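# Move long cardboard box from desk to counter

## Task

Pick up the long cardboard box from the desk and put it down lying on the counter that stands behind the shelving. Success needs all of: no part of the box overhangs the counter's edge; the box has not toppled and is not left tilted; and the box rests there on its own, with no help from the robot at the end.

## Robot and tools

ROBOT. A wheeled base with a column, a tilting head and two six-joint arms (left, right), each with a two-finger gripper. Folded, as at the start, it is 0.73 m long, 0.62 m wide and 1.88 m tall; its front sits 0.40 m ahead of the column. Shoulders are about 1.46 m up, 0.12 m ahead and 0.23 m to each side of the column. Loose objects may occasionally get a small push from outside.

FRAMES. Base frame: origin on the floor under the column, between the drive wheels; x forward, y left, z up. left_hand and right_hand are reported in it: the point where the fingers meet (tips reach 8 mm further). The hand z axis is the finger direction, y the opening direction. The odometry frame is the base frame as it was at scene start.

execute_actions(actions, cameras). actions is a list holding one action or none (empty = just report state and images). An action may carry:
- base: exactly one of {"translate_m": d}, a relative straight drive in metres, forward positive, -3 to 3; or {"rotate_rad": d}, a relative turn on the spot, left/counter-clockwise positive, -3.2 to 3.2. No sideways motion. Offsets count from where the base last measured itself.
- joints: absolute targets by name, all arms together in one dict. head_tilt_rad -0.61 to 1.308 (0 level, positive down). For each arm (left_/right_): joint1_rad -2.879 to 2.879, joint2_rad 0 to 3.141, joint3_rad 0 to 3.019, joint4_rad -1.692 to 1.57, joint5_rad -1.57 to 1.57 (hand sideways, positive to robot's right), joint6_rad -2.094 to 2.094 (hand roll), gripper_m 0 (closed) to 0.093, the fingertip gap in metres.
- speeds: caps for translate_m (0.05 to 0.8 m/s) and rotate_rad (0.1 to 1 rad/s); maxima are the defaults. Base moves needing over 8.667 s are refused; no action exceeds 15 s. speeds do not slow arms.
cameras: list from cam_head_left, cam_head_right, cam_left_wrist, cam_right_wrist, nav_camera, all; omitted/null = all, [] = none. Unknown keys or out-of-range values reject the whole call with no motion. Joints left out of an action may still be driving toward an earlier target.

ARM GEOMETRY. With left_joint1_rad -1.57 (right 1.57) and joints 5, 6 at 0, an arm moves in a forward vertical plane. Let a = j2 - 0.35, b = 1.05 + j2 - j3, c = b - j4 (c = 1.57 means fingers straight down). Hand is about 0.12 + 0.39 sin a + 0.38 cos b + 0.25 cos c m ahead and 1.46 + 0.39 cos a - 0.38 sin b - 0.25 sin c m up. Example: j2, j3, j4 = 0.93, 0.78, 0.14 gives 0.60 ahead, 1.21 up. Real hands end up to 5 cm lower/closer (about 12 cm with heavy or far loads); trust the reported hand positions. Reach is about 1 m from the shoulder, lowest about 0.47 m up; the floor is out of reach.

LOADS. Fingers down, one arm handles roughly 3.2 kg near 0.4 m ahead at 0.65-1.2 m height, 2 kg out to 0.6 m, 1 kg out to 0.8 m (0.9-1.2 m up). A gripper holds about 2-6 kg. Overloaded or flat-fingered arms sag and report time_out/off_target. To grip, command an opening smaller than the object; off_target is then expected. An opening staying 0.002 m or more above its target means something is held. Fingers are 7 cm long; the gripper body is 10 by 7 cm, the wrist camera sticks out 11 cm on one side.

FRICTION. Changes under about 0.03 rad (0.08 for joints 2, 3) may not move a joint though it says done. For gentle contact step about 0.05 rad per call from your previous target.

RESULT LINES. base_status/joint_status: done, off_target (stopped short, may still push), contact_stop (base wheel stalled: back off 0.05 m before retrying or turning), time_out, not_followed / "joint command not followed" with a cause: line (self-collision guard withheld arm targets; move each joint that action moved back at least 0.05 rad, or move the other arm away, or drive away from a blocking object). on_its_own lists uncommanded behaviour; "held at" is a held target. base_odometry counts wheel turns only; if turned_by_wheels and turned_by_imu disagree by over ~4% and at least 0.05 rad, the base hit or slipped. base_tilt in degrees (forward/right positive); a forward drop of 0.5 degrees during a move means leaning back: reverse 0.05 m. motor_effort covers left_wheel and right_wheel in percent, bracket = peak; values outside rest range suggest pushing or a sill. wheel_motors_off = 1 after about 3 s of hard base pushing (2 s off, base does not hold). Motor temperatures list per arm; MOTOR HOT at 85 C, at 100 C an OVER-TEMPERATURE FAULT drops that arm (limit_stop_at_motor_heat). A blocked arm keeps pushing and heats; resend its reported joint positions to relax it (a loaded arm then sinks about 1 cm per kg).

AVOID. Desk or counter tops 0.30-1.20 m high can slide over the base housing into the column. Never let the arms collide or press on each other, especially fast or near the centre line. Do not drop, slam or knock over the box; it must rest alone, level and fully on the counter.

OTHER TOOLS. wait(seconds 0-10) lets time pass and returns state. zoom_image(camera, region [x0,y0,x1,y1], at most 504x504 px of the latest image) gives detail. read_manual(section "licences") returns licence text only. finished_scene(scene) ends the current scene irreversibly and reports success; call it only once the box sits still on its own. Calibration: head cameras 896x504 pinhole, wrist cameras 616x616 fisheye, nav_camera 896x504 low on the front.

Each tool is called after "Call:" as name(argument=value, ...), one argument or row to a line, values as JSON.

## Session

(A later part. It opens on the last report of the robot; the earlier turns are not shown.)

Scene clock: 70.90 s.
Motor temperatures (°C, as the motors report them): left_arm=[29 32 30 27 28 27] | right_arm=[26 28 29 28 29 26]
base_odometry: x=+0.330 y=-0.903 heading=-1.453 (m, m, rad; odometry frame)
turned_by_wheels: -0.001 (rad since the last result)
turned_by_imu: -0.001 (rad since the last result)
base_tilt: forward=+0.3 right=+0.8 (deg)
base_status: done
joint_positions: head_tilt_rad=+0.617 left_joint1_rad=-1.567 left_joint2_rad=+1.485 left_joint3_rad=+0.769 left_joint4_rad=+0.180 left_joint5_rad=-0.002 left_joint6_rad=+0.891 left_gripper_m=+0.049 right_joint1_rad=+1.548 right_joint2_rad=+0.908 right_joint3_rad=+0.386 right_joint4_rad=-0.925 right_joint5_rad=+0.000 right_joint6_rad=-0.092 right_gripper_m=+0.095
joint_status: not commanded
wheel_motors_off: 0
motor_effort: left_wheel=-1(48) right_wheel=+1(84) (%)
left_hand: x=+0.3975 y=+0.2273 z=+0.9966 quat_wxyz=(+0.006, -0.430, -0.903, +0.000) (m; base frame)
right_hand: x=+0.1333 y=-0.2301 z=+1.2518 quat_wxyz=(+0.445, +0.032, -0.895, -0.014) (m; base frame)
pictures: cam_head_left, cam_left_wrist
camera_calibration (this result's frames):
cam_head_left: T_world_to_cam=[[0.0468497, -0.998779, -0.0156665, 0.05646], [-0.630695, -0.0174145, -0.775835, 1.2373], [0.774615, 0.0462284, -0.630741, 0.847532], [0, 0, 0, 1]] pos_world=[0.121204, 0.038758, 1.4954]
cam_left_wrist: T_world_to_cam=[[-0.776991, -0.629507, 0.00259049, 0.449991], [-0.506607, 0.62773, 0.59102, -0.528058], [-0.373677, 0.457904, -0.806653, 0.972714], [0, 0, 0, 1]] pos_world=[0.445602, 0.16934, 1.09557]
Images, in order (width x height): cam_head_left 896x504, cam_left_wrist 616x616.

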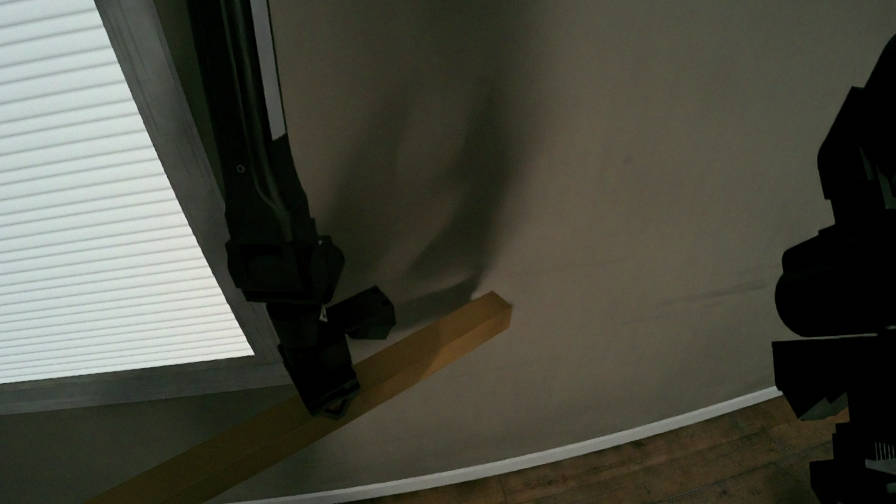

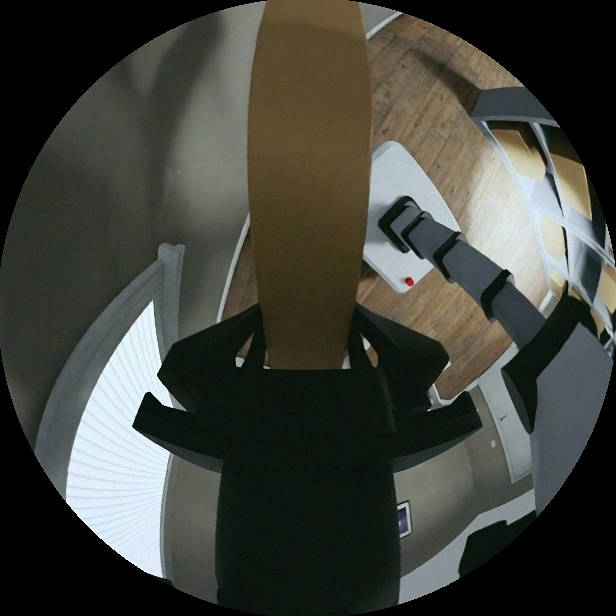

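Call:
execute_actions(
  actions=[
    {"base":{"rotate_rad":-1.10},"joints":{"head_tilt_rad":0.75}},
  ],
  cameras=["cam_head_left","cam_head_right","nav_camera"],
)

Scene clock: 76.77 s.
Motor temperatures (°C, as the motors report them): left_arm=[29 32 30 27 28 27] | right_arm=[26 28 29 28 29 26]
base_odometry: x=+0.330 y=-0.904 heading=-2.552 (m, m, rad; odometry frame)
turned_by_wheels: -1.099 (rad since the last result)
turned_by_imu: -1.114 (rad since the last result)
base_tilt: forward=+0.2 right=+0.8 (deg)
base_status: done
joint_positions: head_tilt_rad=+0.752 left_joint1_rad=-1.567 left_joint2_rad=+1.485 left_joint3_rad=+0.769 left_joint4_rad=+0.180 left_joint5_rad=-0.002 left_joint6_rad=+0.891 left_gripper_m=+0.049 right_joint1_rad=+1.548 right_joint2_rad=+0.908 right_joint3_rad=+0.386 right_joint4_rad=-0.925 right_joint5_rad=+0.000 right_joint6_rad=-0.092 right_gripper_m=+0.095
joint_status: all done
wheel_motors_off: 0
motor_effort: left_wheel=+4(38) right_wheel=-4(64) (%)
left_hand: x=+0.3975 y=+0.2273 z=+0.9966 quat_wxyz=(+0.006, -0.430, -0.903, +0.000) (m; base frame)
right_hand: x=+0.1333 y=-0.2301 z=+1.2518 quat_wxyz=(+0.445, +0.032, -0.895, -0.014) (m; base frame)
pictures: cam_head_left, cam_head_right, nav_camera
camera_calibration (this result's frames):
cam_head_left: T_world_to_cam=[[0.0443023, -0.998779, -0.021855, 0.0661176], [-0.72977, -0.0174145, -0.683471, 1.10002], [0.682256, 0.0462284, -0.72965, 1.00447], [0, 0, 0, 1]] pos_world=[0.114523, 0.038758, 1.48619]
cam_head_right: T_world_to_cam=[[0.0471299, -0.998722, -0.0182266, -0.0341211], [-0.735679, -0.0223623, -0.676961, 1.09061], [0.675689, 0.0453141, -0.735793, 1.01266], [0, 0, 0, 1]] pos_world=[0.1197, -0.0555769, 1.48279]
Images, in order (width x height): cam_head_left 896x504, cam_head_right 896x504, nav_camera 896x504.

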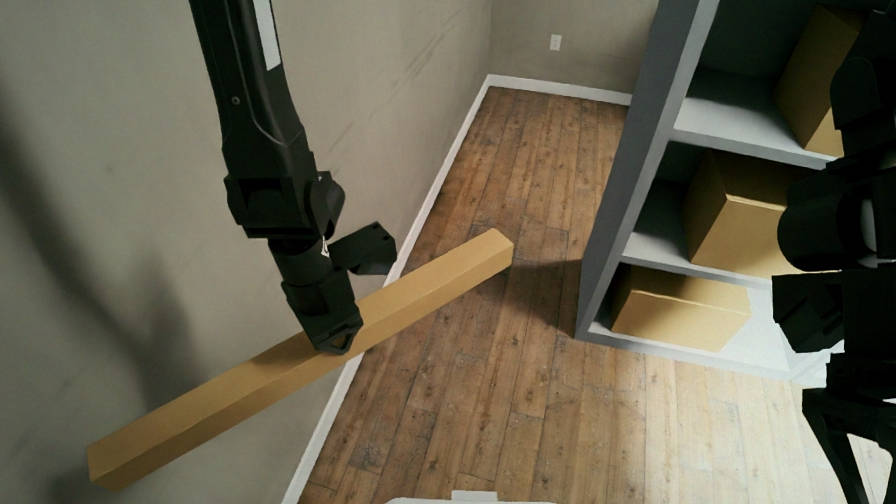

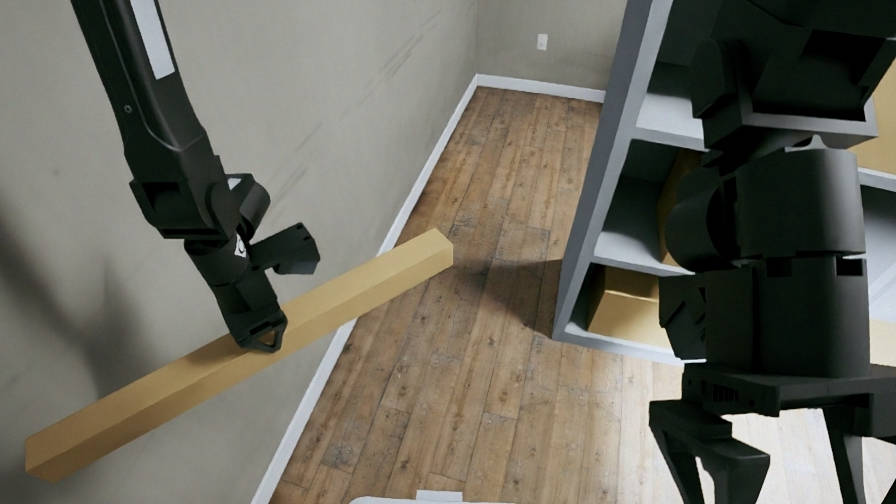

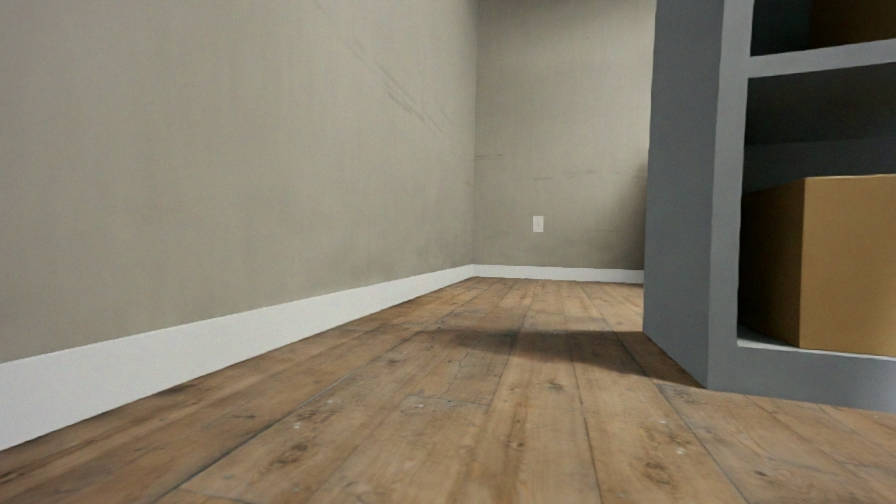

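Call:
execute_actions(
  actions=[
    {"base":{"translate_m":0.8},"joints":{"left_joint6_rad":0.2}},
  ],
  cameras=["cam_left_wrist"],
)

Call:
execute_actions(
  actions=[
    {"base":{"rotate_rad":-0.19},"joints":{"left_joint6_rad":0.05,"head_tilt_rad":0.9}},
  ],
)

Scene clock: 85.70 s.
Motor temperatures (°C, as the motors report them): left_arm=[29 33 30 27 28 27] | right_arm=[26 28 29 28 29 26]
base_odometry: x=-0.335 y=-1.348 heading=-2.552 (m, m, rad; odometry frame)
turned_by_wheels: +0.000 (rad since the last result)
turned_by_imu: -0.001 (rad since the last result)
base_tilt: forward=+0.2 right=+0.9 (deg)
base_status: done
joint_positions: head_tilt_rad=+0.753 left_joint1_rad=-1.567 left_joint2_rad=+1.483 left_joint3_rad=+0.771 left_joint4_rad=+0.180 left_joint5_rad=-0.002 left_joint6_rad=+0.207 left_gripper_m=+0.049 right_joint1_rad=+1.548 right_joint2_rad=+0.908 right_joint3_rad=+0.387 right_joint4_rad=-0.925 right_joint5_rad=+0.000 right_joint6_rad=-0.092 right_gripper_m=+0.095
joint_status: all done
wheel_motors_off: 0
motor_effort: left_wheel=+0(58) right_wheel=+3(74) (%)
left_hand: x=+0.3992 y=+0.2273 z=+0.9968 quat_wxyz=(+0.005, -0.102, -0.995, -0.003) (m; base frame)
right_hand: x=+0.1339 y=-0.2301 z=+1.2516 quat_wxyz=(+0.445, +0.032, -0.895, -0.014) (m; base frame)
pictures: cam_left_wrist
camera_calibration (this result's frames):
cam_left_wrist: T_world_to_cam=[[-0.204479, -0.978848, -0.0067246, 0.311451], [-0.791762, 0.16135, 0.589134, -0.305558], [-0.575588, 0.12579, -0.808007, 1.13094], [0, 0, 0, 1]] pos_world=[0.472713, 0.211903, 1.09592]
Images, in order (width x height): cam_left_wrist 616x616.

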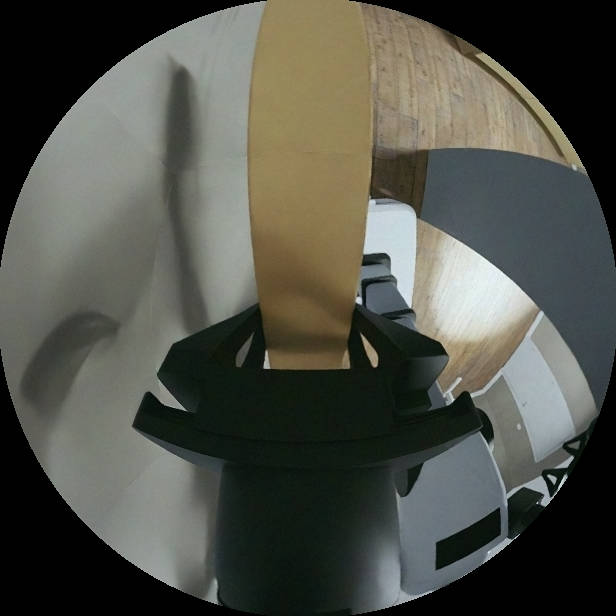

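Scene clock: 87.03 s.
Motor temperatures (°C, as the motors report them): left_arm=[29 33 30 27 28 27] | right_arm=[26 28 29 28 29 26]
base_odometry: x=-0.335 y=-1.348 heading=-2.740 (m, m, rad; odometry frame)
turned_by_wheels: -0.188 (rad since the last result)
turned_by_imu: -0.188 (rad since the last result)
base_tilt: forward=+0.1 right=+0.9 (deg)
base_status: done
joint_positions: head_tilt_rad=+0.901 left_joint1_rad=-1.568 left_joint2_rad=+1.483 left_joint3_rad=+0.771 left_joint4_rad=+0.180 left_joint5_rad=-0.002 left_joint6_rad=+0.058 left_gripper_m=+0.049 right_joint1_rad=+1.548 right_joint2_rad=+0.908 right_joint3_rad=+0.387 right_joint4_rad=-0.925 right_joint5_rad=+0.000 right_joint6_rad=-0.092 right_gripper_m=+0.095
joint_status: all done
wheel_motors_off: 0
motor_effort: left_wheel=+0(46) right_wheel=-1(66) (%)
left_hand: x=+0.3992 y=+0.2267 z=+0.9968 quat_wxyz=(+0.004, -0.028, -1.000, -0.002) (m; base frame)
right_hand: x=+0.1339 y=-0.2301 z=+1.2516 quat_wxyz=(+0.445, +0.032, -0.895, -0.014) (m; base frame)
pictures: cam_head_left, cam_head_right, cam_left_wrist, cam_right_wrist, nav_camera
camera_calibration (this result's frames):
cam_head_left: T_world_to_cam=[[0.0405772, -0.998779, -0.0281748, 0.0760364], [-0.822939, -0.0174145, -0.567862, 0.926637], [0.566678, 0.0462284, -0.822641, 1.15346], [0, 0, 0, 1]] pos_world=[0.105842, 0.038758, 1.47722]
cam_head_right: T_world_to_cam=[[0.0439111, -0.998722, -0.0250052, -0.0235211], [-0.827819, -0.0223623, -0.560549, 0.915938], [0.559274, 0.0453141, -0.827744, 1.16009], [0, 0, 0, 1]] pos_world=[0.110458, -0.0555769, 1.47309]
cam_left_wrist: T_world_to_cam=[[-0.05694, -0.998352, -0.00711199, 0.256731], [-0.807402, 0.0418569, 0.588515, -0.271505], [-0.587247, 0.0392523, -0.808455, 1.15574], [0, 0, 0, 1]] pos_world=[0.474109, 0.222307, 1.09597]
cam_right_wrist: T_world_to_cam=[[0.0336039, -0.997762, -0.0578061, -0.164042], [-0.0320768, -0.0588857, 0.997749, -1.25398], [-0.99892, -0.031674, -0.0339838, 0.291946], [0, 0, 0, 1]] pos_world=[0.25692, -0.228269, 1.25159]
Images, in order (width x height): cam_head_left 896x504, cam_head_right 896x504, cam_left_wrist 616x616, cam_right_wrist 616x616, nav_camera 896x504.

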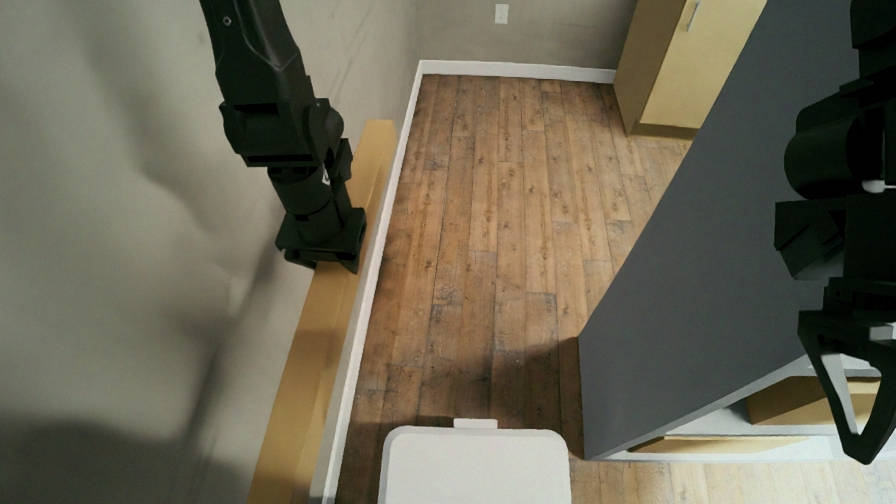

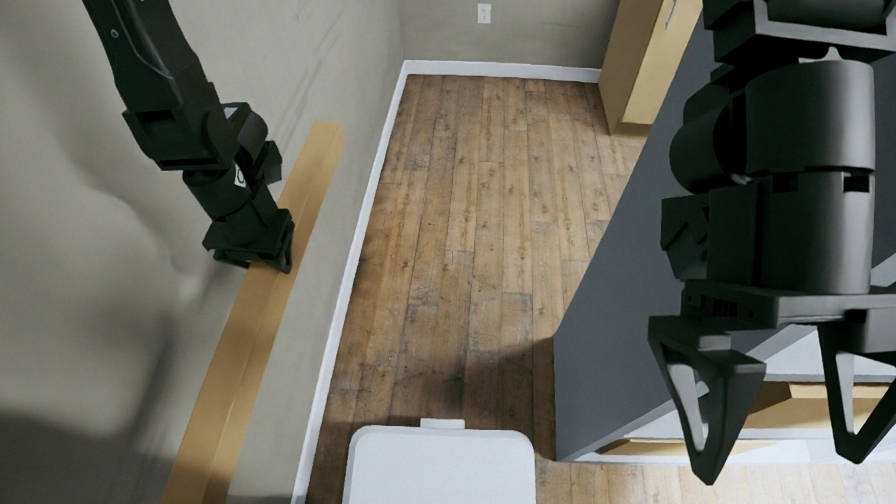

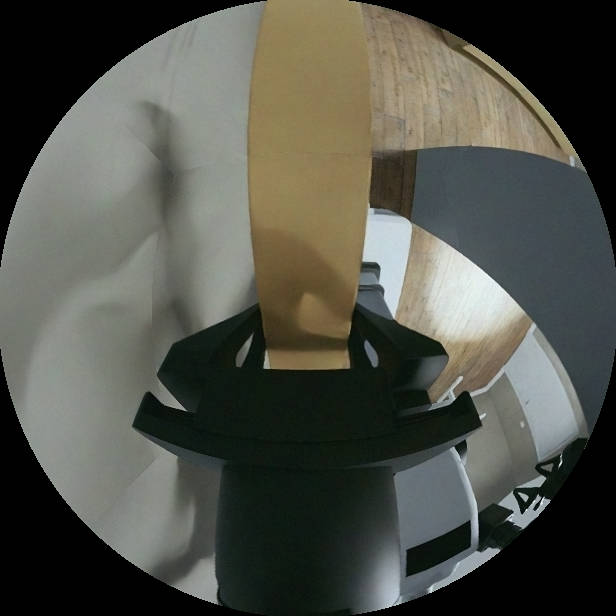

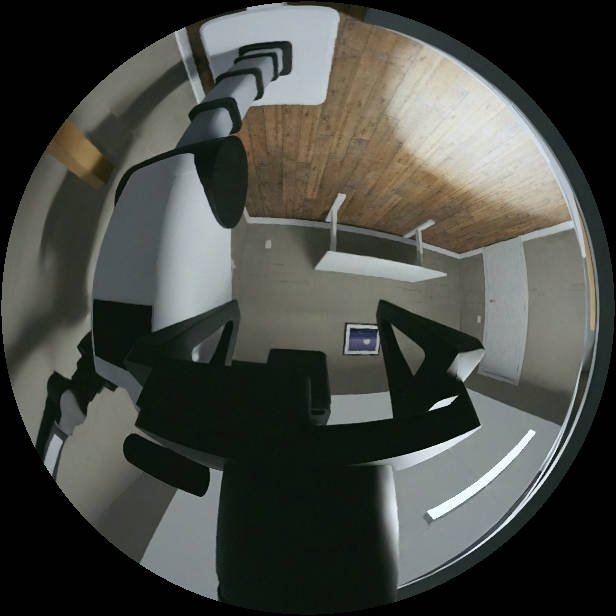

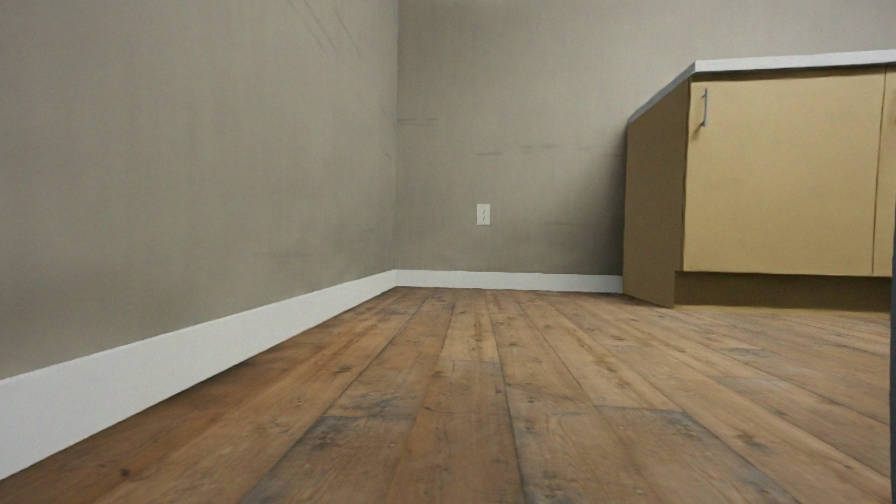

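Call:
execute_actions(
  actions=[
    {"base":{"translate_m":0.68},"joints":{"left_joint2_rad":1.2,"left_joint3_rad":0.64,"left_joint4_rad":0.04,"head_tilt_rad":0.7}},
  ],
  cameras=[],
)

Call:
execute_actions(
  actions=[
    {"base":{"rotate_rad":-0.3}},
  ],
  cameras=["cam_head_left","cam_left_wrist","cam_right_wrist"],
)

Scene clock: 99.97 s.
Motor temperatures (°C, as the motors report them): left_arm=[29 33 30 27 28 27] | right_arm=[26 28 29 28 29 26]
base_odometry: x=-0.961 y=-1.614 heading=-2.740 (m, m, rad; odometry frame)
turned_by_wheels: +0.000 (rad since the last result)
turned_by_imu: -0.001 (rad since the last result)
base_tilt: forward=+0.2 right=+0.9 (deg)
base_status: done
joint_positions: head_tilt_rad=+0.716 left_joint1_rad=-1.568 left_joint2_rad=+1.194 left_joint3_rad=+0.641 left_joint4_rad=+0.042 left_joint5_rad=-0.002 left_joint6_rad=+0.058 left_gripper_m=+0.049 right_joint1_rad=+1.548 right_joint2_rad=+0.908 right_joint3_rad=+0.387 right_joint4_rad=-0.925 right_joint5_rad=+0.000 right_joint6_rad=-0.092 right_gripper_m=+0.095
joint_status: all done
wheel_motors_off: 0
motor_effort: left_wheel=+0(43) right_wheel=+1(69) (%)
left_hand: x=+0.4047 y=+0.2264 z=+1.0832 quat_wxyz=(-0.007, -0.028, -1.000, -0.003) (m; base frame)
right_hand: x=+0.1339 y=-0.2301 z=+1.2516 quat_wxyz=(+0.445, +0.032, -0.895, -0.014) (m; base frame)
pictures: none
No camera images: the call's "cameras" was empty. Leave "cameras" out to get every camera's image.

Scene clock: 101.53 s.
Motor temperatures (°C, as the motors report them): left_arm=[29 33 30 27 28 27] | right_arm=[26 28 29 28 29 26]
base_odometry: x=-0.962 y=-1.614 heading=-3.039 (m, m, rad; odometry frame)
turned_by_wheels: -0.299 (rad since the last result)
turned_by_imu: -0.299 (rad since the last result)
base_tilt: forward=+0.2 right=+0.7 (deg)
base_status: done
joint_positions: head_tilt_rad=+0.716 left_joint1_rad=-1.568 left_joint2_rad=+1.194 left_joint3_rad=+0.641 left_joint4_rad=+0.042 left_joint5_rad=-0.002 left_joint6_rad=+0.058 left_gripper_m=+0.049 right_joint1_rad=+1.548 right_joint2_rad=+0.908 right_joint3_rad=+0.387 right_joint4_rad=-0.925 right_joint5_rad=+0.000 right_joint6_rad=-0.092 right_gripper_m=+0.095
joint_status: not commanded
wheel_motors_off: 0
motor_effort: left_wheel=+1(47) right_wheel=-2(68) (%)
left_hand: x=+0.4047 y=+0.2264 z=+1.0832 quat_wxyz=(-0.007, -0.028, -1.000, -0.003) (m; base frame)
right_hand: x=+0.1339 y=-0.2301 z=+1.2516 quat_wxyz=(+0.445, +0.032, -0.895, -0.014) (m; base frame)
pictures: cam_head_left, cam_left_wrist, cam_right_wrist
camera_calibration (this result's frames):
cam_head_left: T_world_to_cam=[[0.0450694, -0.998779, -0.0202257, 0.0635702], [-0.704373, -0.0174145, -0.709616, 1.13901], [0.708397, 0.0462284, -0.704298, 0.964122], [0, 0, 0, 1]] pos_world=[0.116441, 0.038758, 1.48857]
cam_left_wrist: T_world_to_cam=[[-0.0568284, -0.998349, -0.00840533, 0.258786], [-0.820222, 0.0418858, 0.570509, -0.293287], [-0.569215, 0.0393154, -0.821248, 1.2354], [0, 0, 0, 1]] pos_world=[0.477356, 0.222072, 1.18407]
cam_right_wrist: T_world_to_cam=[[0.0336039, -0.997762, -0.0578061, -0.164042], [-0.0320768, -0.0588857, 0.997749, -1.25398], [-0.99892, -0.031674, -0.0339838, 0.291946], [0, 0, 0, 1]] pos_world=[0.25692, -0.228269, 1.25159]
Images, in order (width x height): cam_head_left 896x504, cam_left_wrist 616x616, cam_right_wrist 616x616.

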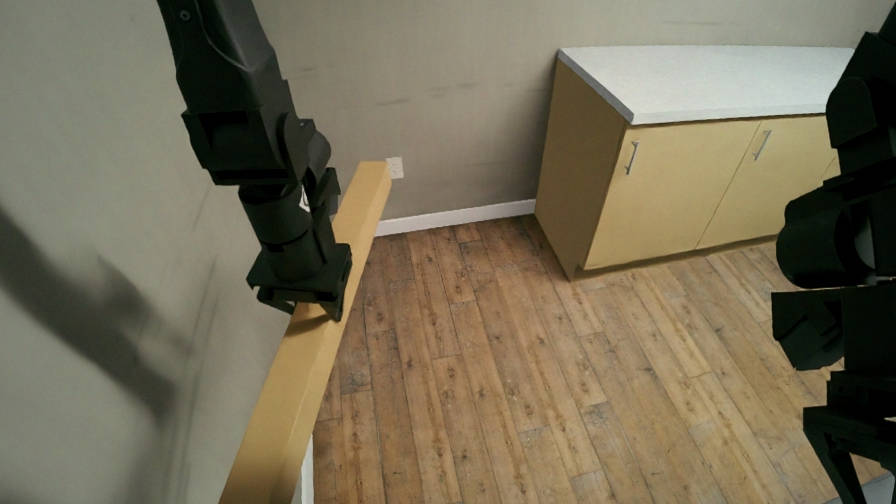

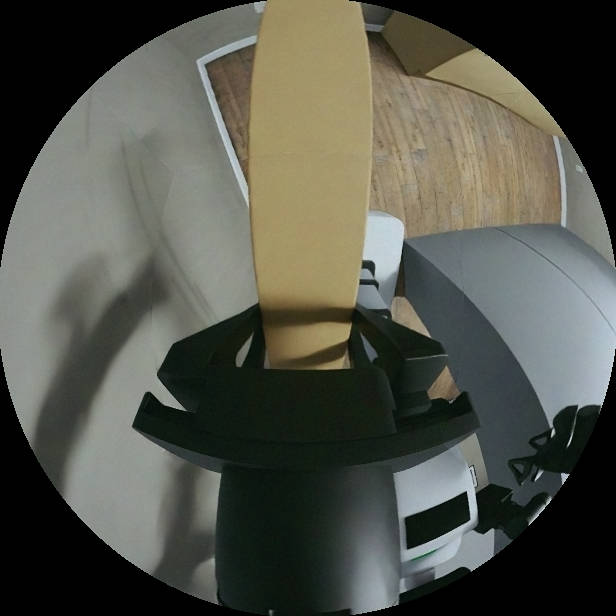

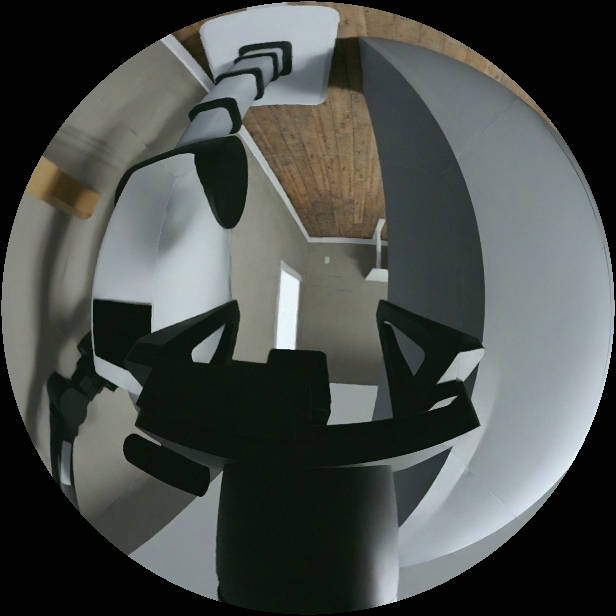

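Call:
execute_actions(
  actions=[
    {"base":{"translate_m":0.55}},
  ],
  cameras=[],
)

Call:
execute_actions(
  actions=[
    {"base":{"rotate_rad":-1.17}},
  ],
  cameras=["cam_head_left","cam_left_wrist","nav_camera"],
)

Scene clock: 111.03 s.
Motor temperatures (°C, as the motors report them): left_arm=[29 32 30 27 28 27] | right_arm=[26 28 29 28 29 26]
base_odometry: x=-1.509 y=-1.670 heading=-3.039 (m, m, rad; odometry frame)
turned_by_wheels: +0.000 (rad since the last result)
turned_by_imu: -0.001 (rad since the last result)
base_tilt: forward=+0.2 right=+0.7 (deg)
base_status: done
joint_positions: head_tilt_rad=+0.715 left_joint1_rad=-1.568 left_joint2_rad=+1.194 left_joint3_rad=+0.643 left_joint4_rad=+0.042 left_joint5_rad=-0.002 left_joint6_rad=+0.058 left_gripper_m=+0.049 right_joint1_rad=+1.548 right_joint2_rad=+0.908 right_joint3_rad=+0.387 right_joint4_rad=-0.925 right_joint5_rad=+0.000 right_joint6_rad=-0.092 right_gripper_m=+0.095
joint_status: not commanded
wheel_motors_off: 0
motor_effort: left_wheel=+0(53) right_wheel=+0(73) (%)
left_hand: x=+0.4059 y=+0.2264 z=+1.0832 quat_wxyz=(-0.008, -0.028, -1.000, -0.003) (m; base frame)
right_hand: x=+0.1339 y=-0.2301 z=+1.2516 quat_wxyz=(+0.445, +0.032, -0.895, -0.014) (m; base frame)
pictures: none
No camera images: the call's "cameras" was empty. Leave "cameras" out to get every camera's image.

Scene clock: 113.77 s.
Motor temperatures (°C, as the motors report them): left_arm=[29 32 30 27 28 27] | right_arm=[26 28 29 28 29 26]
base_odometry: x=-1.509 y=-1.671 heading=+2.075 (m, m, rad; odometry frame)
turned_by_wheels: -1.169 (rad since the last result)
turned_by_imu: -1.183 (rad since the last result)
base_tilt: forward=+0.2 right=+0.7 (deg)
base_status: done
joint_positions: head_tilt_rad=+0.715 left_joint1_rad=-1.568 left_joint2_rad=+1.194 left_joint3_rad=+0.643 left_joint4_rad=+0.042 left_joint5_rad=-0.002 left_joint6_rad=+0.058 left_gripper_m=+0.049 right_joint1_rad=+1.548 right_joint2_rad=+0.908 right_joint3_rad=+0.387 right_joint4_rad=-0.925 right_joint5_rad=+0.000 right_joint6_rad=-0.092 right_gripper_m=+0.095
joint_status: not commanded
wheel_motors_off: 0
motor_effort: left_wheel=+2(45) right_wheel=-4(69) (%)
left_hand: x=+0.4059 y=+0.2264 z=+1.0832 quat_wxyz=(-0.008, -0.028, -1.000, -0.003) (m; base frame)
right_hand: x=+0.1339 y=-0.2301 z=+1.2516 quat_wxyz=(+0.445, +0.032, -0.895, -0.014) (m; base frame)
pictures: cam_head_left, cam_left_wrist, nav_camera
camera_calibration (this result's frames):
cam_head_left: T_world_to_cam=[[0.0450734, -0.998779, -0.0202169, 0.0635563], [-0.704234, -0.0174145, -0.709754, 1.13922], [0.708536, 0.0462284, -0.704159, 0.9639], [0, 0, 0, 1]] pos_world=[0.116452, 0.038758, 1.48859]
cam_left_wrist: T_world_to_cam=[[-0.0568175, -0.998348, -0.0085167, 0.258971], [-0.821309, 0.0418883, 0.568944, -0.290161], [-0.567648, 0.0393208, -0.822332, 1.23661], [0, 0, 0, 1]] pos_world=[0.478361, 0.222074, 1.18419]
Images, in order (width x height): cam_head_left 896x504, cam_left_wrist 616x616, nav_camera 896x504.

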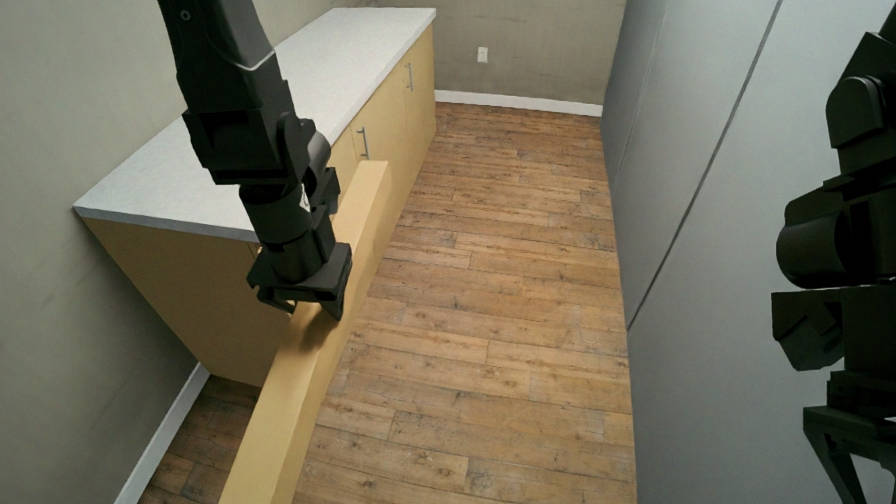

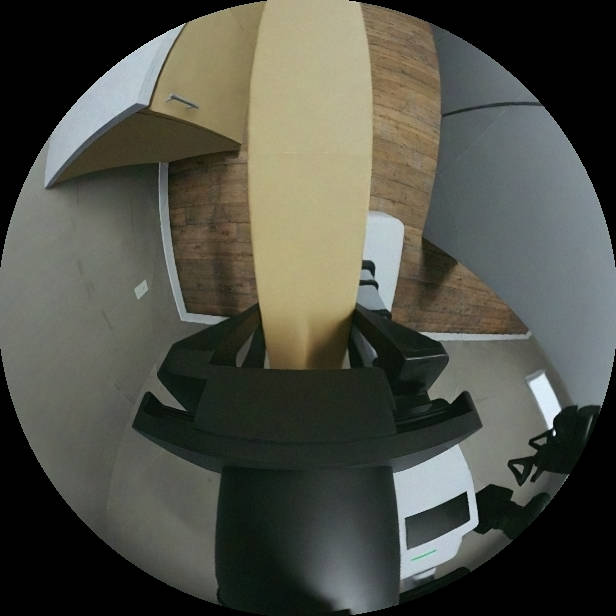

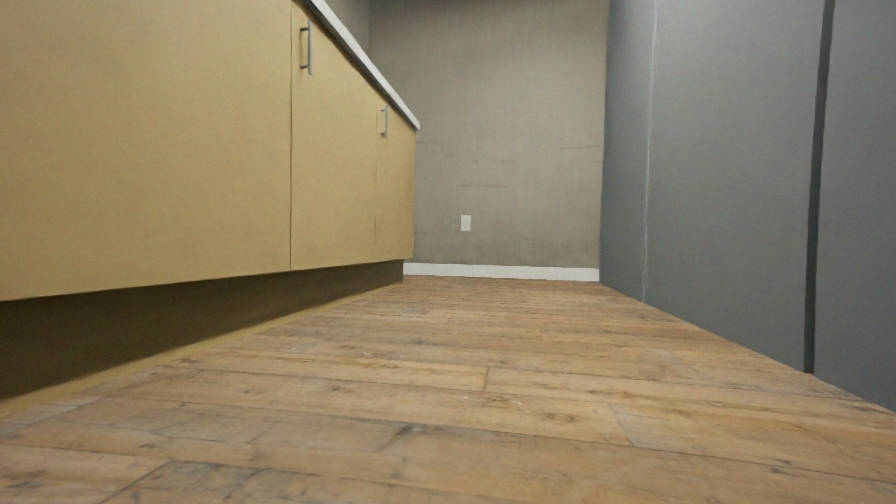

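Call:
execute_actions(
  actions=[
    {"base":{"translate_m":0.85}},
  ],
  cameras=[],
)

Call:
execute_actions(
  actions=[
    {"base":{"rotate_rad":0.75},"joints":{"left_joint6_rad":0.86,"left_joint2_rad":1.5,"left_joint3_rad":1.7,"left_joint4_rad":-0.72}},
  ],
  cameras=["cam_head_left","cam_head_right","cam_left_wrist"],
)

Scene clock: 120.40 s.
Motor temperatures (°C, as the motors report them): left_arm=[29 32 30 27 28 27] | right_arm=[26 28 29 28 29 26]
base_odometry: x=-1.919 y=-0.926 heading=+2.075 (m, m, rad; odometry frame)
turned_by_wheels: +0.000 (rad since the last result)
turned_by_imu: -0.001 (rad since the last result)
base_tilt: forward=+0.1 right=+0.8 (deg)
base_status: done
joint_positions: head_tilt_rad=+0.715 left_joint1_rad=-1.568 left_joint2_rad=+1.194 left_joint3_rad=+0.644 left_joint4_rad=+0.042 left_joint5_rad=-0.002 left_joint6_rad=+0.058 left_gripper_m=+0.049 right_joint1_rad=+1.548 right_joint2_rad=+0.908 right_joint3_rad=+0.387 right_joint4_rad=-0.925 right_joint5_rad=+0.000 right_joint6_rad=-0.092 right_gripper_m=+0.095
joint_status: not commanded
wheel_motors_off: 0
motor_effort: left_wheel=+0(57) right_wheel=+0(75) (%)
left_hand: x=+0.4061 y=+0.2264 z=+1.0832 quat_wxyz=(-0.008, -0.028, -1.000, -0.003) (m; base frame)
right_hand: x=+0.1339 y=-0.2301 z=+1.2516 quat_wxyz=(+0.445, +0.032, -0.895, -0.014) (m; base frame)
pictures: none
No camera images: the call's "cameras" was empty. Leave "cameras" out to get every camera's image.

Scene clock: 122.67 s.
Motor temperatures (°C, as the motors report them): left_arm=[29 33 30 27 28 27] | right_arm=[26 28 29 28 29 26]
base_odometry: x=-1.920 y=-0.926 heading=+2.824 (m, m, rad; odometry frame)
turned_by_wheels: +0.749 (rad since the last result)
turned_by_imu: +0.756 (rad since the last result)
base_tilt: forward=+0.3 right=+0.8 (deg)
base_status: done
joint_positions: head_tilt_rad=+0.715 left_joint1_rad=-1.567 left_joint2_rad=+1.496 left_joint3_rad=+1.680 left_joint4_rad=-0.704 left_joint5_rad=-0.001 left_joint6_rad=+0.851 left_gripper_m=+0.049 right_joint1_rad=+1.548 right_joint2_rad=+0.908 right_joint3_rad=+0.387 right_joint4_rad=-0.925 right_joint5_rad=+0.000 right_joint6_rad=-0.092 right_gripper_m=+0.095
joint_status: all done
wheel_motors_off: 0
motor_effort: left_wheel=-4(55) right_wheel=+6(43) (%)
left_hand: x=+0.7241 y=+0.2275 z=+1.0774 quat_wxyz=(-0.001, -0.412, -0.911, -0.003) (m; base frame)
right_hand: x=+0.1339 y=-0.2301 z=+1.2516 quat_wxyz=(+0.445, +0.032, -0.895, -0.014) (m; base frame)
pictures: cam_head_left, cam_head_right, cam_left_wrist
camera_calibration (this result's frames):
cam_head_left: T_world_to_cam=[[0.0450753, -0.998779, -0.0202127, 0.0635498], [-0.704168, -0.0174145, -0.709819, 1.13931], [0.708601, 0.0462284, -0.704094, 0.963796], [0, 0, 0, 1]] pos_world=[0.116456, 0.038758, 1.48859]
cam_head_right: T_world_to_cam=[[0.0477677, -0.998722, -0.0164829, -0.0368383], [-0.710313, -0.0223623, -0.703531, 1.13025], [0.702263, 0.0453141, -0.710474, 0.972341], [0, 0, 0, 1]] pos_world=[0.121754, -0.0555769, 1.48538]
cam_left_wrist: T_world_to_cam=[[-0.750897, -0.660367, -0.00833235, 0.703543], [-0.540405, 0.607139, 0.582533, -0.372211], [-0.379626, 0.441925, -0.812764, 1.17437], [0, 0, 0, 1]] pos_world=[0.772968, 0.171595, 1.17718]
Images, in order (width x height): cam_head_left 896x504, cam_head_right 896x504, cam_left_wrist 616x616.

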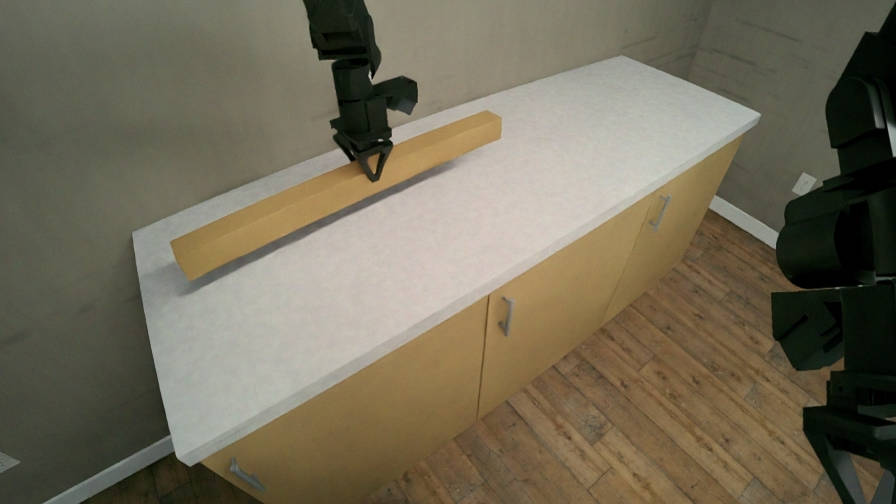

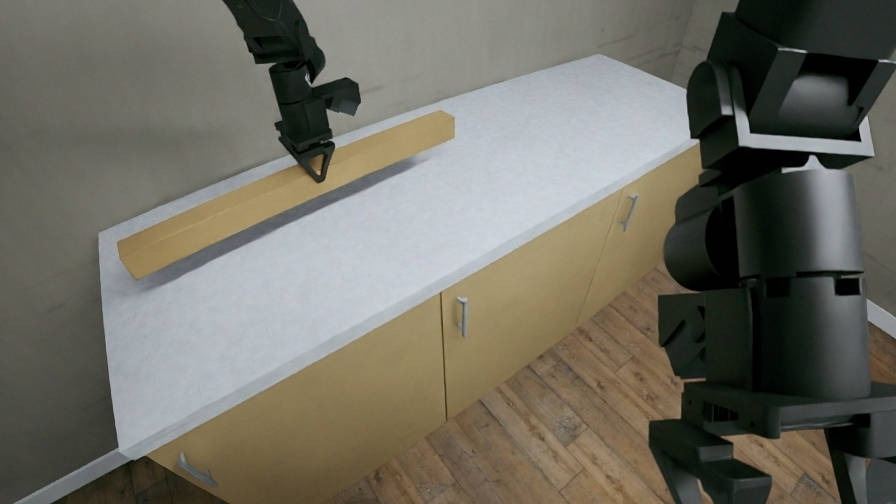

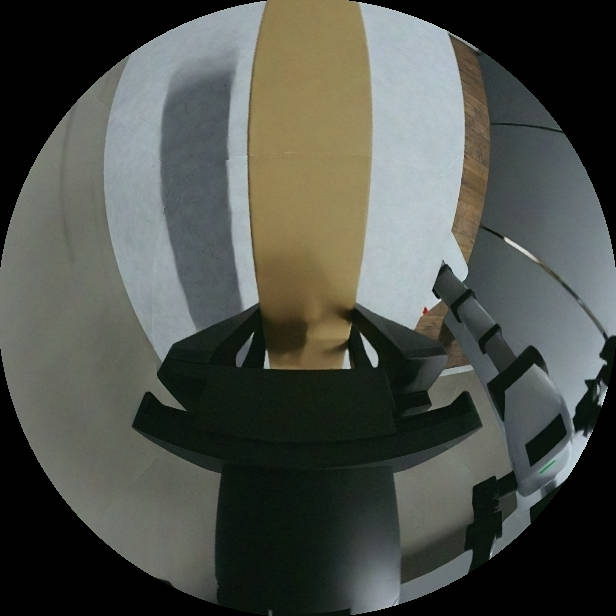

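Call:
execute_actions(
  actions=[
    {"joints":{"left_joint2_rad":1.735,"left_joint3_rad":1.83,"left_joint4_rad":-0.61}},
  ],
  cameras=["cam_head_left","cam_left_wrist"],
)

Scene clock: 128.37 s.
Motor temperatures (°C, as the motors report them): left_arm=[29 34 31 27 28 27] | right_arm=[26 28 29 28 29 26]
base_odometry: x=-1.920 y=-0.926 heading=+2.824 (m, m, rad; odometry frame)
turned_by_wheels: +0.000 (rad since the last result)
turned_by_imu: -0.001 (rad since the last result)
base_tilt: forward=+0.3 right=+0.8 (deg)
base_status: not commanded
joint_positions: head_tilt_rad=+0.715 left_joint1_rad=-1.567 left_joint2_rad=+1.752 left_joint3_rad=+1.819 left_joint4_rad=-0.614 left_joint5_rad=+0.003 left_joint6_rad=+0.853 left_gripper_m=+0.049 right_joint1_rad=+1.548 right_joint2_rad=+0.908 right_joint3_rad=+0.387 right_joint4_rad=-0.925 right_joint5_rad=+0.000 right_joint6_rad=-0.092 right_gripper_m=+0.095
joint_status: all done
wheel_motors_off: 0
motor_effort: left_wheel=-7(8) right_wheel=+8(7) (%)
left_hand: x=+0.7103 y=+0.2273 z=+0.9563 quat_wxyz=(+0.011, -0.413, -0.911, +0.004) (m; base frame)
right_hand: x=+0.1339 y=-0.2301 z=+1.2516 quat_wxyz=(+0.445, +0.032, -0.895, -0.014) (m; base frame)
pictures: cam_head_left, cam_left_wrist
camera_calibration (this result's frames):
cam_head_left: T_world_to_cam=[[0.0450753, -0.998779, -0.0202127, 0.0635498], [-0.704168, -0.0174145, -0.709819, 1.13931], [0.708601, 0.0462284, -0.704094, 0.963796], [0, 0, 0, 1]] pos_world=[0.116456, 0.038758, 1.48859]
cam_left_wrist: T_world_to_cam=[[-0.751985, -0.659025, 0.0142995, 0.670857], [-0.523614, 0.610371, 0.59437, -0.332933], [-0.400432, 0.43947, -0.804065, 1.07782], [0, 0, 0, 1]] pos_world=[0.761738, 0.171656, 1.05493]
Images, in order (width x height): cam_head_left 896x504, cam_left_wrist 616x616.

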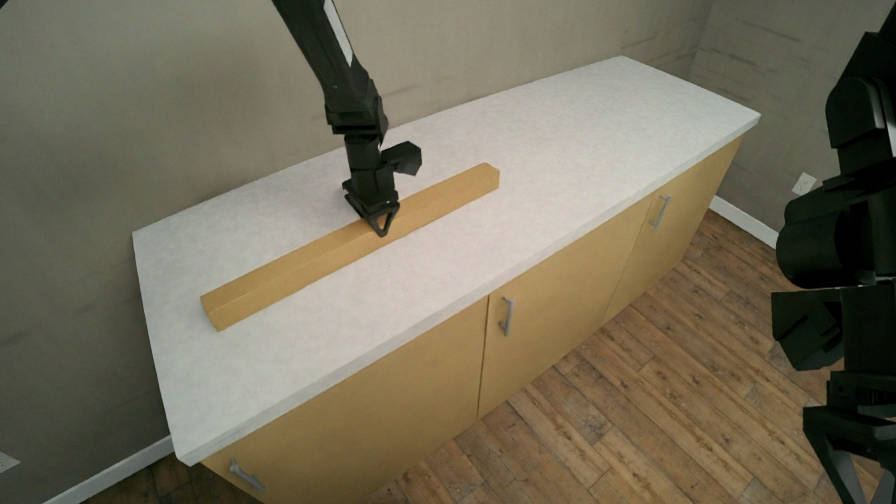

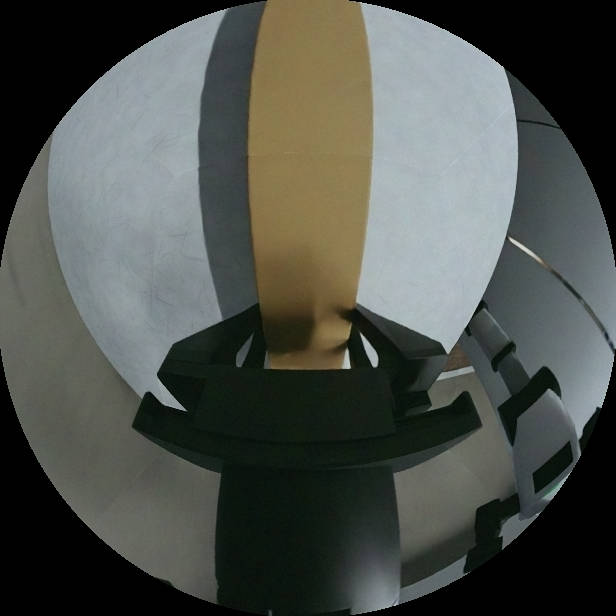

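Call:
execute_actions(
  actions=[
    {"joints":{"left_joint2_rad":1.785,"left_joint3_rad":1.86}},
  ],
  cameras=["cam_left_wrist"],
)

Scene clock: 132.17 s.
Motor temperatures (°C, as the motors report them): left_arm=[29 35 31 27 28 27] | right_arm=[26 28 29 28 29 26]
base_odometry: x=-1.920 y=-0.926 heading=+2.824 (m, m, rad; odometry frame)
turned_by_wheels: +0.000 (rad since the last result)
turned_by_imu: -0.001 (rad since the last result)
base_tilt: forward=+0.2 right=+0.8 (deg)
base_status: not commanded
joint_positions: head_tilt_rad=+0.715 left_joint1_rad=-1.567 left_joint2_rad=+1.754 left_joint3_rad=+1.819 left_joint4_rad=-0.614 left_joint5_rad=+0.003 left_joint6_rad=+0.853 left_gripper_m=+0.049 right_joint1_rad=+1.548 right_joint2_rad=+0.908 right_joint3_rad=+0.387 right_joint4_rad=-0.925 right_joint5_rad=+0.000 right_joint6_rad=-0.092 right_gripper_m=+0.095
joint_status: all done
wheel_motors_off: 0
motor_effort: left_wheel=-7(8) right_wheel=+8(7) (%)
left_hand: x=+0.7094 y=+0.2273 z=+0.9550 quat_wxyz=(+0.012, -0.413, -0.911, +0.005) (m; base frame)
right_hand: x=+0.1339 y=-0.2301 z=+1.2516 quat_wxyz=(+0.445, +0.032, -0.895, -0.014) (m; base frame)
pictures: cam_left_wrist
camera_calibration (this result's frames):
cam_left_wrist: T_world_to_cam=[[-0.752203, -0.658743, 0.0157431, 0.668889], [-0.522251, 0.610574, 0.595359, -0.33463], [-0.401801, 0.439609, -0.803305, 1.07664], [0, 0, 0, 1]] pos_world=[0.760975, 0.171641, 1.05357]
Images, in order (width x height): cam_left_wrist 616x616.

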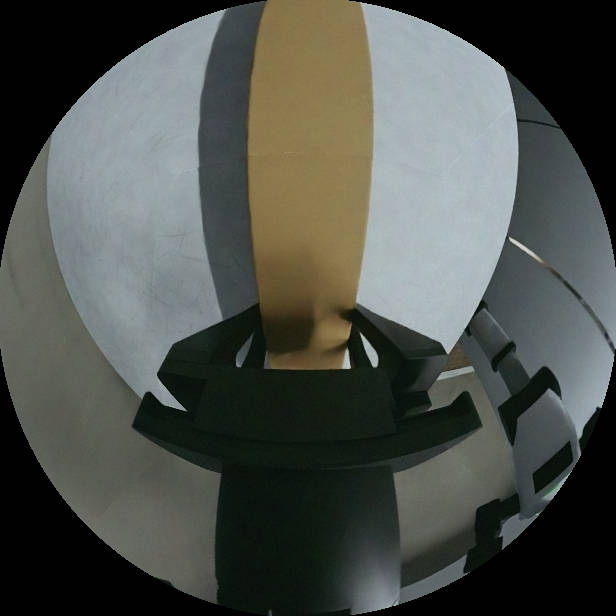

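Call:
execute_actions(
  actions=[
    {"joints":{"left_gripper_m":0.093,"left_joint2_rad":1.75,"left_joint3_rad":1.83}},
  ],
  cameras=[],
)

Call:
execute_actions(
  actions=[
    {"joints":{"left_joint2_rad":1.45,"left_joint3_rad":1.7,"left_joint4_rad":-0.75}},
  ],
  cameras=["cam_head_left","cam_left_wrist"],
)

Scene clock: 135.30 s.
Motor temperatures (°C, as the motors report them): left_arm=[29 35 32 27 28 27] | right_arm=[26 28 29 28 29 26]
base_odometry: x=-1.920 y=-0.926 heading=+2.824 (m, m, rad; odometry frame)
turned_by_wheels: +0.000 (rad since the last result)
turned_by_imu: -0.001 (rad since the last result)
base_tilt: forward=+0.2 right=+0.7 (deg)
base_status: not commanded
joint_positions: head_tilt_rad=+0.715 left_joint1_rad=-1.567 left_joint2_rad=+1.754 left_joint3_rad=+1.819 left_joint4_rad=-0.614 left_joint5_rad=+0.003 left_joint6_rad=+0.853 left_gripper_m=+0.093 right_joint1_rad=+1.548 right_joint2_rad=+0.908 right_joint3_rad=+0.387 right_joint4_rad=-0.925 right_joint5_rad=+0.000 right_joint6_rad=-0.092 right_gripper_m=+0.095
joint_status: all done
wheel_motors_off: 0
motor_effort: left_wheel=-7(7) right_wheel=+8(7) (%)
left_hand: x=+0.7094 y=+0.2273 z=+0.9550 quat_wxyz=(+0.012, -0.413, -0.911, +0.005) (m; base frame)
right_hand: x=+0.1339 y=-0.2301 z=+1.2516 quat_wxyz=(+0.445, +0.032, -0.895, -0.014) (m; base frame)
pictures: none
No camera images: the call's "cameras" was empty. Leave "cameras" out to get every camera's image.

Scene clock: 136.63 s.
Motor temperatures (°C, as the motors report them): left_arm=[29 35 32 27 28 27] | right_arm=[26 28 29 28 29 26]
base_odometry: x=-1.920 y=-0.926 heading=+2.824 (m, m, rad; odometry frame)
turned_by_wheels: +0.000 (rad since the last result)
turned_by_imu: +0.000 (rad since the last result)
base_tilt: forward=+0.2 right=+0.7 (deg)
base_status: not commanded
joint_positions: head_tilt_rad=+0.715 left_joint1_rad=-1.567 left_joint2_rad=+1.425 left_joint3_rad=+1.690 left_joint4_rad=-0.745 left_joint5_rad=+0.002 left_joint6_rad=+0.854 left_gripper_m=+0.093 right_joint1_rad=+1.548 right_joint2_rad=+0.908 right_joint3_rad=+0.387 right_joint4_rad=-0.925 right_joint5_rad=+0.000 right_joint6_rad=-0.092 right_gripper_m=+0.095
joint_status: all done
wheel_motors_off: 0
motor_effort: left_wheel=-7(8) right_wheel=+11(7) (%)
left_hand: x=+0.7445 y=+0.2268 z=+1.1228 quat_wxyz=(-0.019, -0.413, -0.910, -0.010) (m; base frame)
right_hand: x=+0.1339 y=-0.2301 z=+1.2516 quat_wxyz=(+0.445, +0.032, -0.895, -0.014) (m; base frame)
pictures: cam_head_left, cam_left_wrist
camera_calibration (this result's frames):
cam_head_left: T_world_to_cam=[[0.0450753, -0.998779, -0.0202127, 0.0635498], [-0.704168, -0.0174145, -0.709819, 1.13931], [0.708601, 0.0462284, -0.704094, 0.963796], [0, 0, 0, 1]] pos_world=[0.116456, 0.038758, 1.48859]
cam_left_wrist: T_world_to_cam=[[-0.751928, -0.658263, -0.0359796, 0.750095], [-0.561281, 0.61061, 0.558676, -0.345641], [-0.345786, 0.440279, -0.828605, 1.21227], [0, 0, 0, 1]] pos_world=[0.789201, 0.171076, 1.22458]
Images, in order (width x height): cam_head_left 896x504, cam_left_wrist 616x616.

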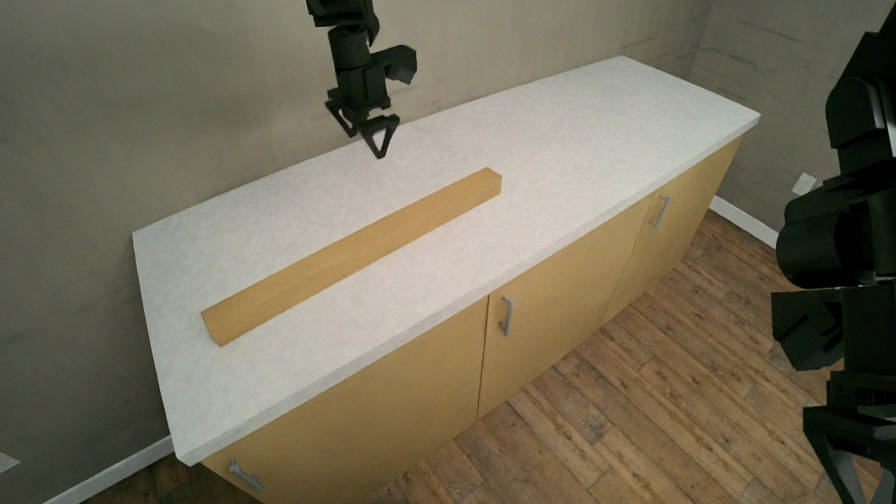

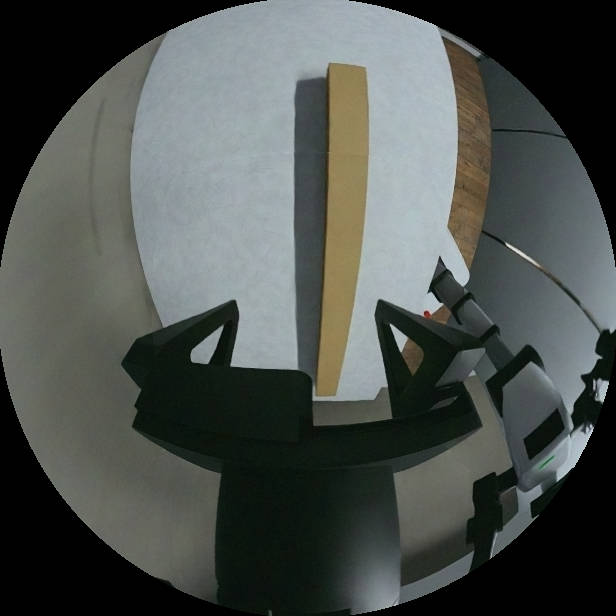

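Call:
finished_scene(
  scene=1,
)

The scene is finished: the task was done.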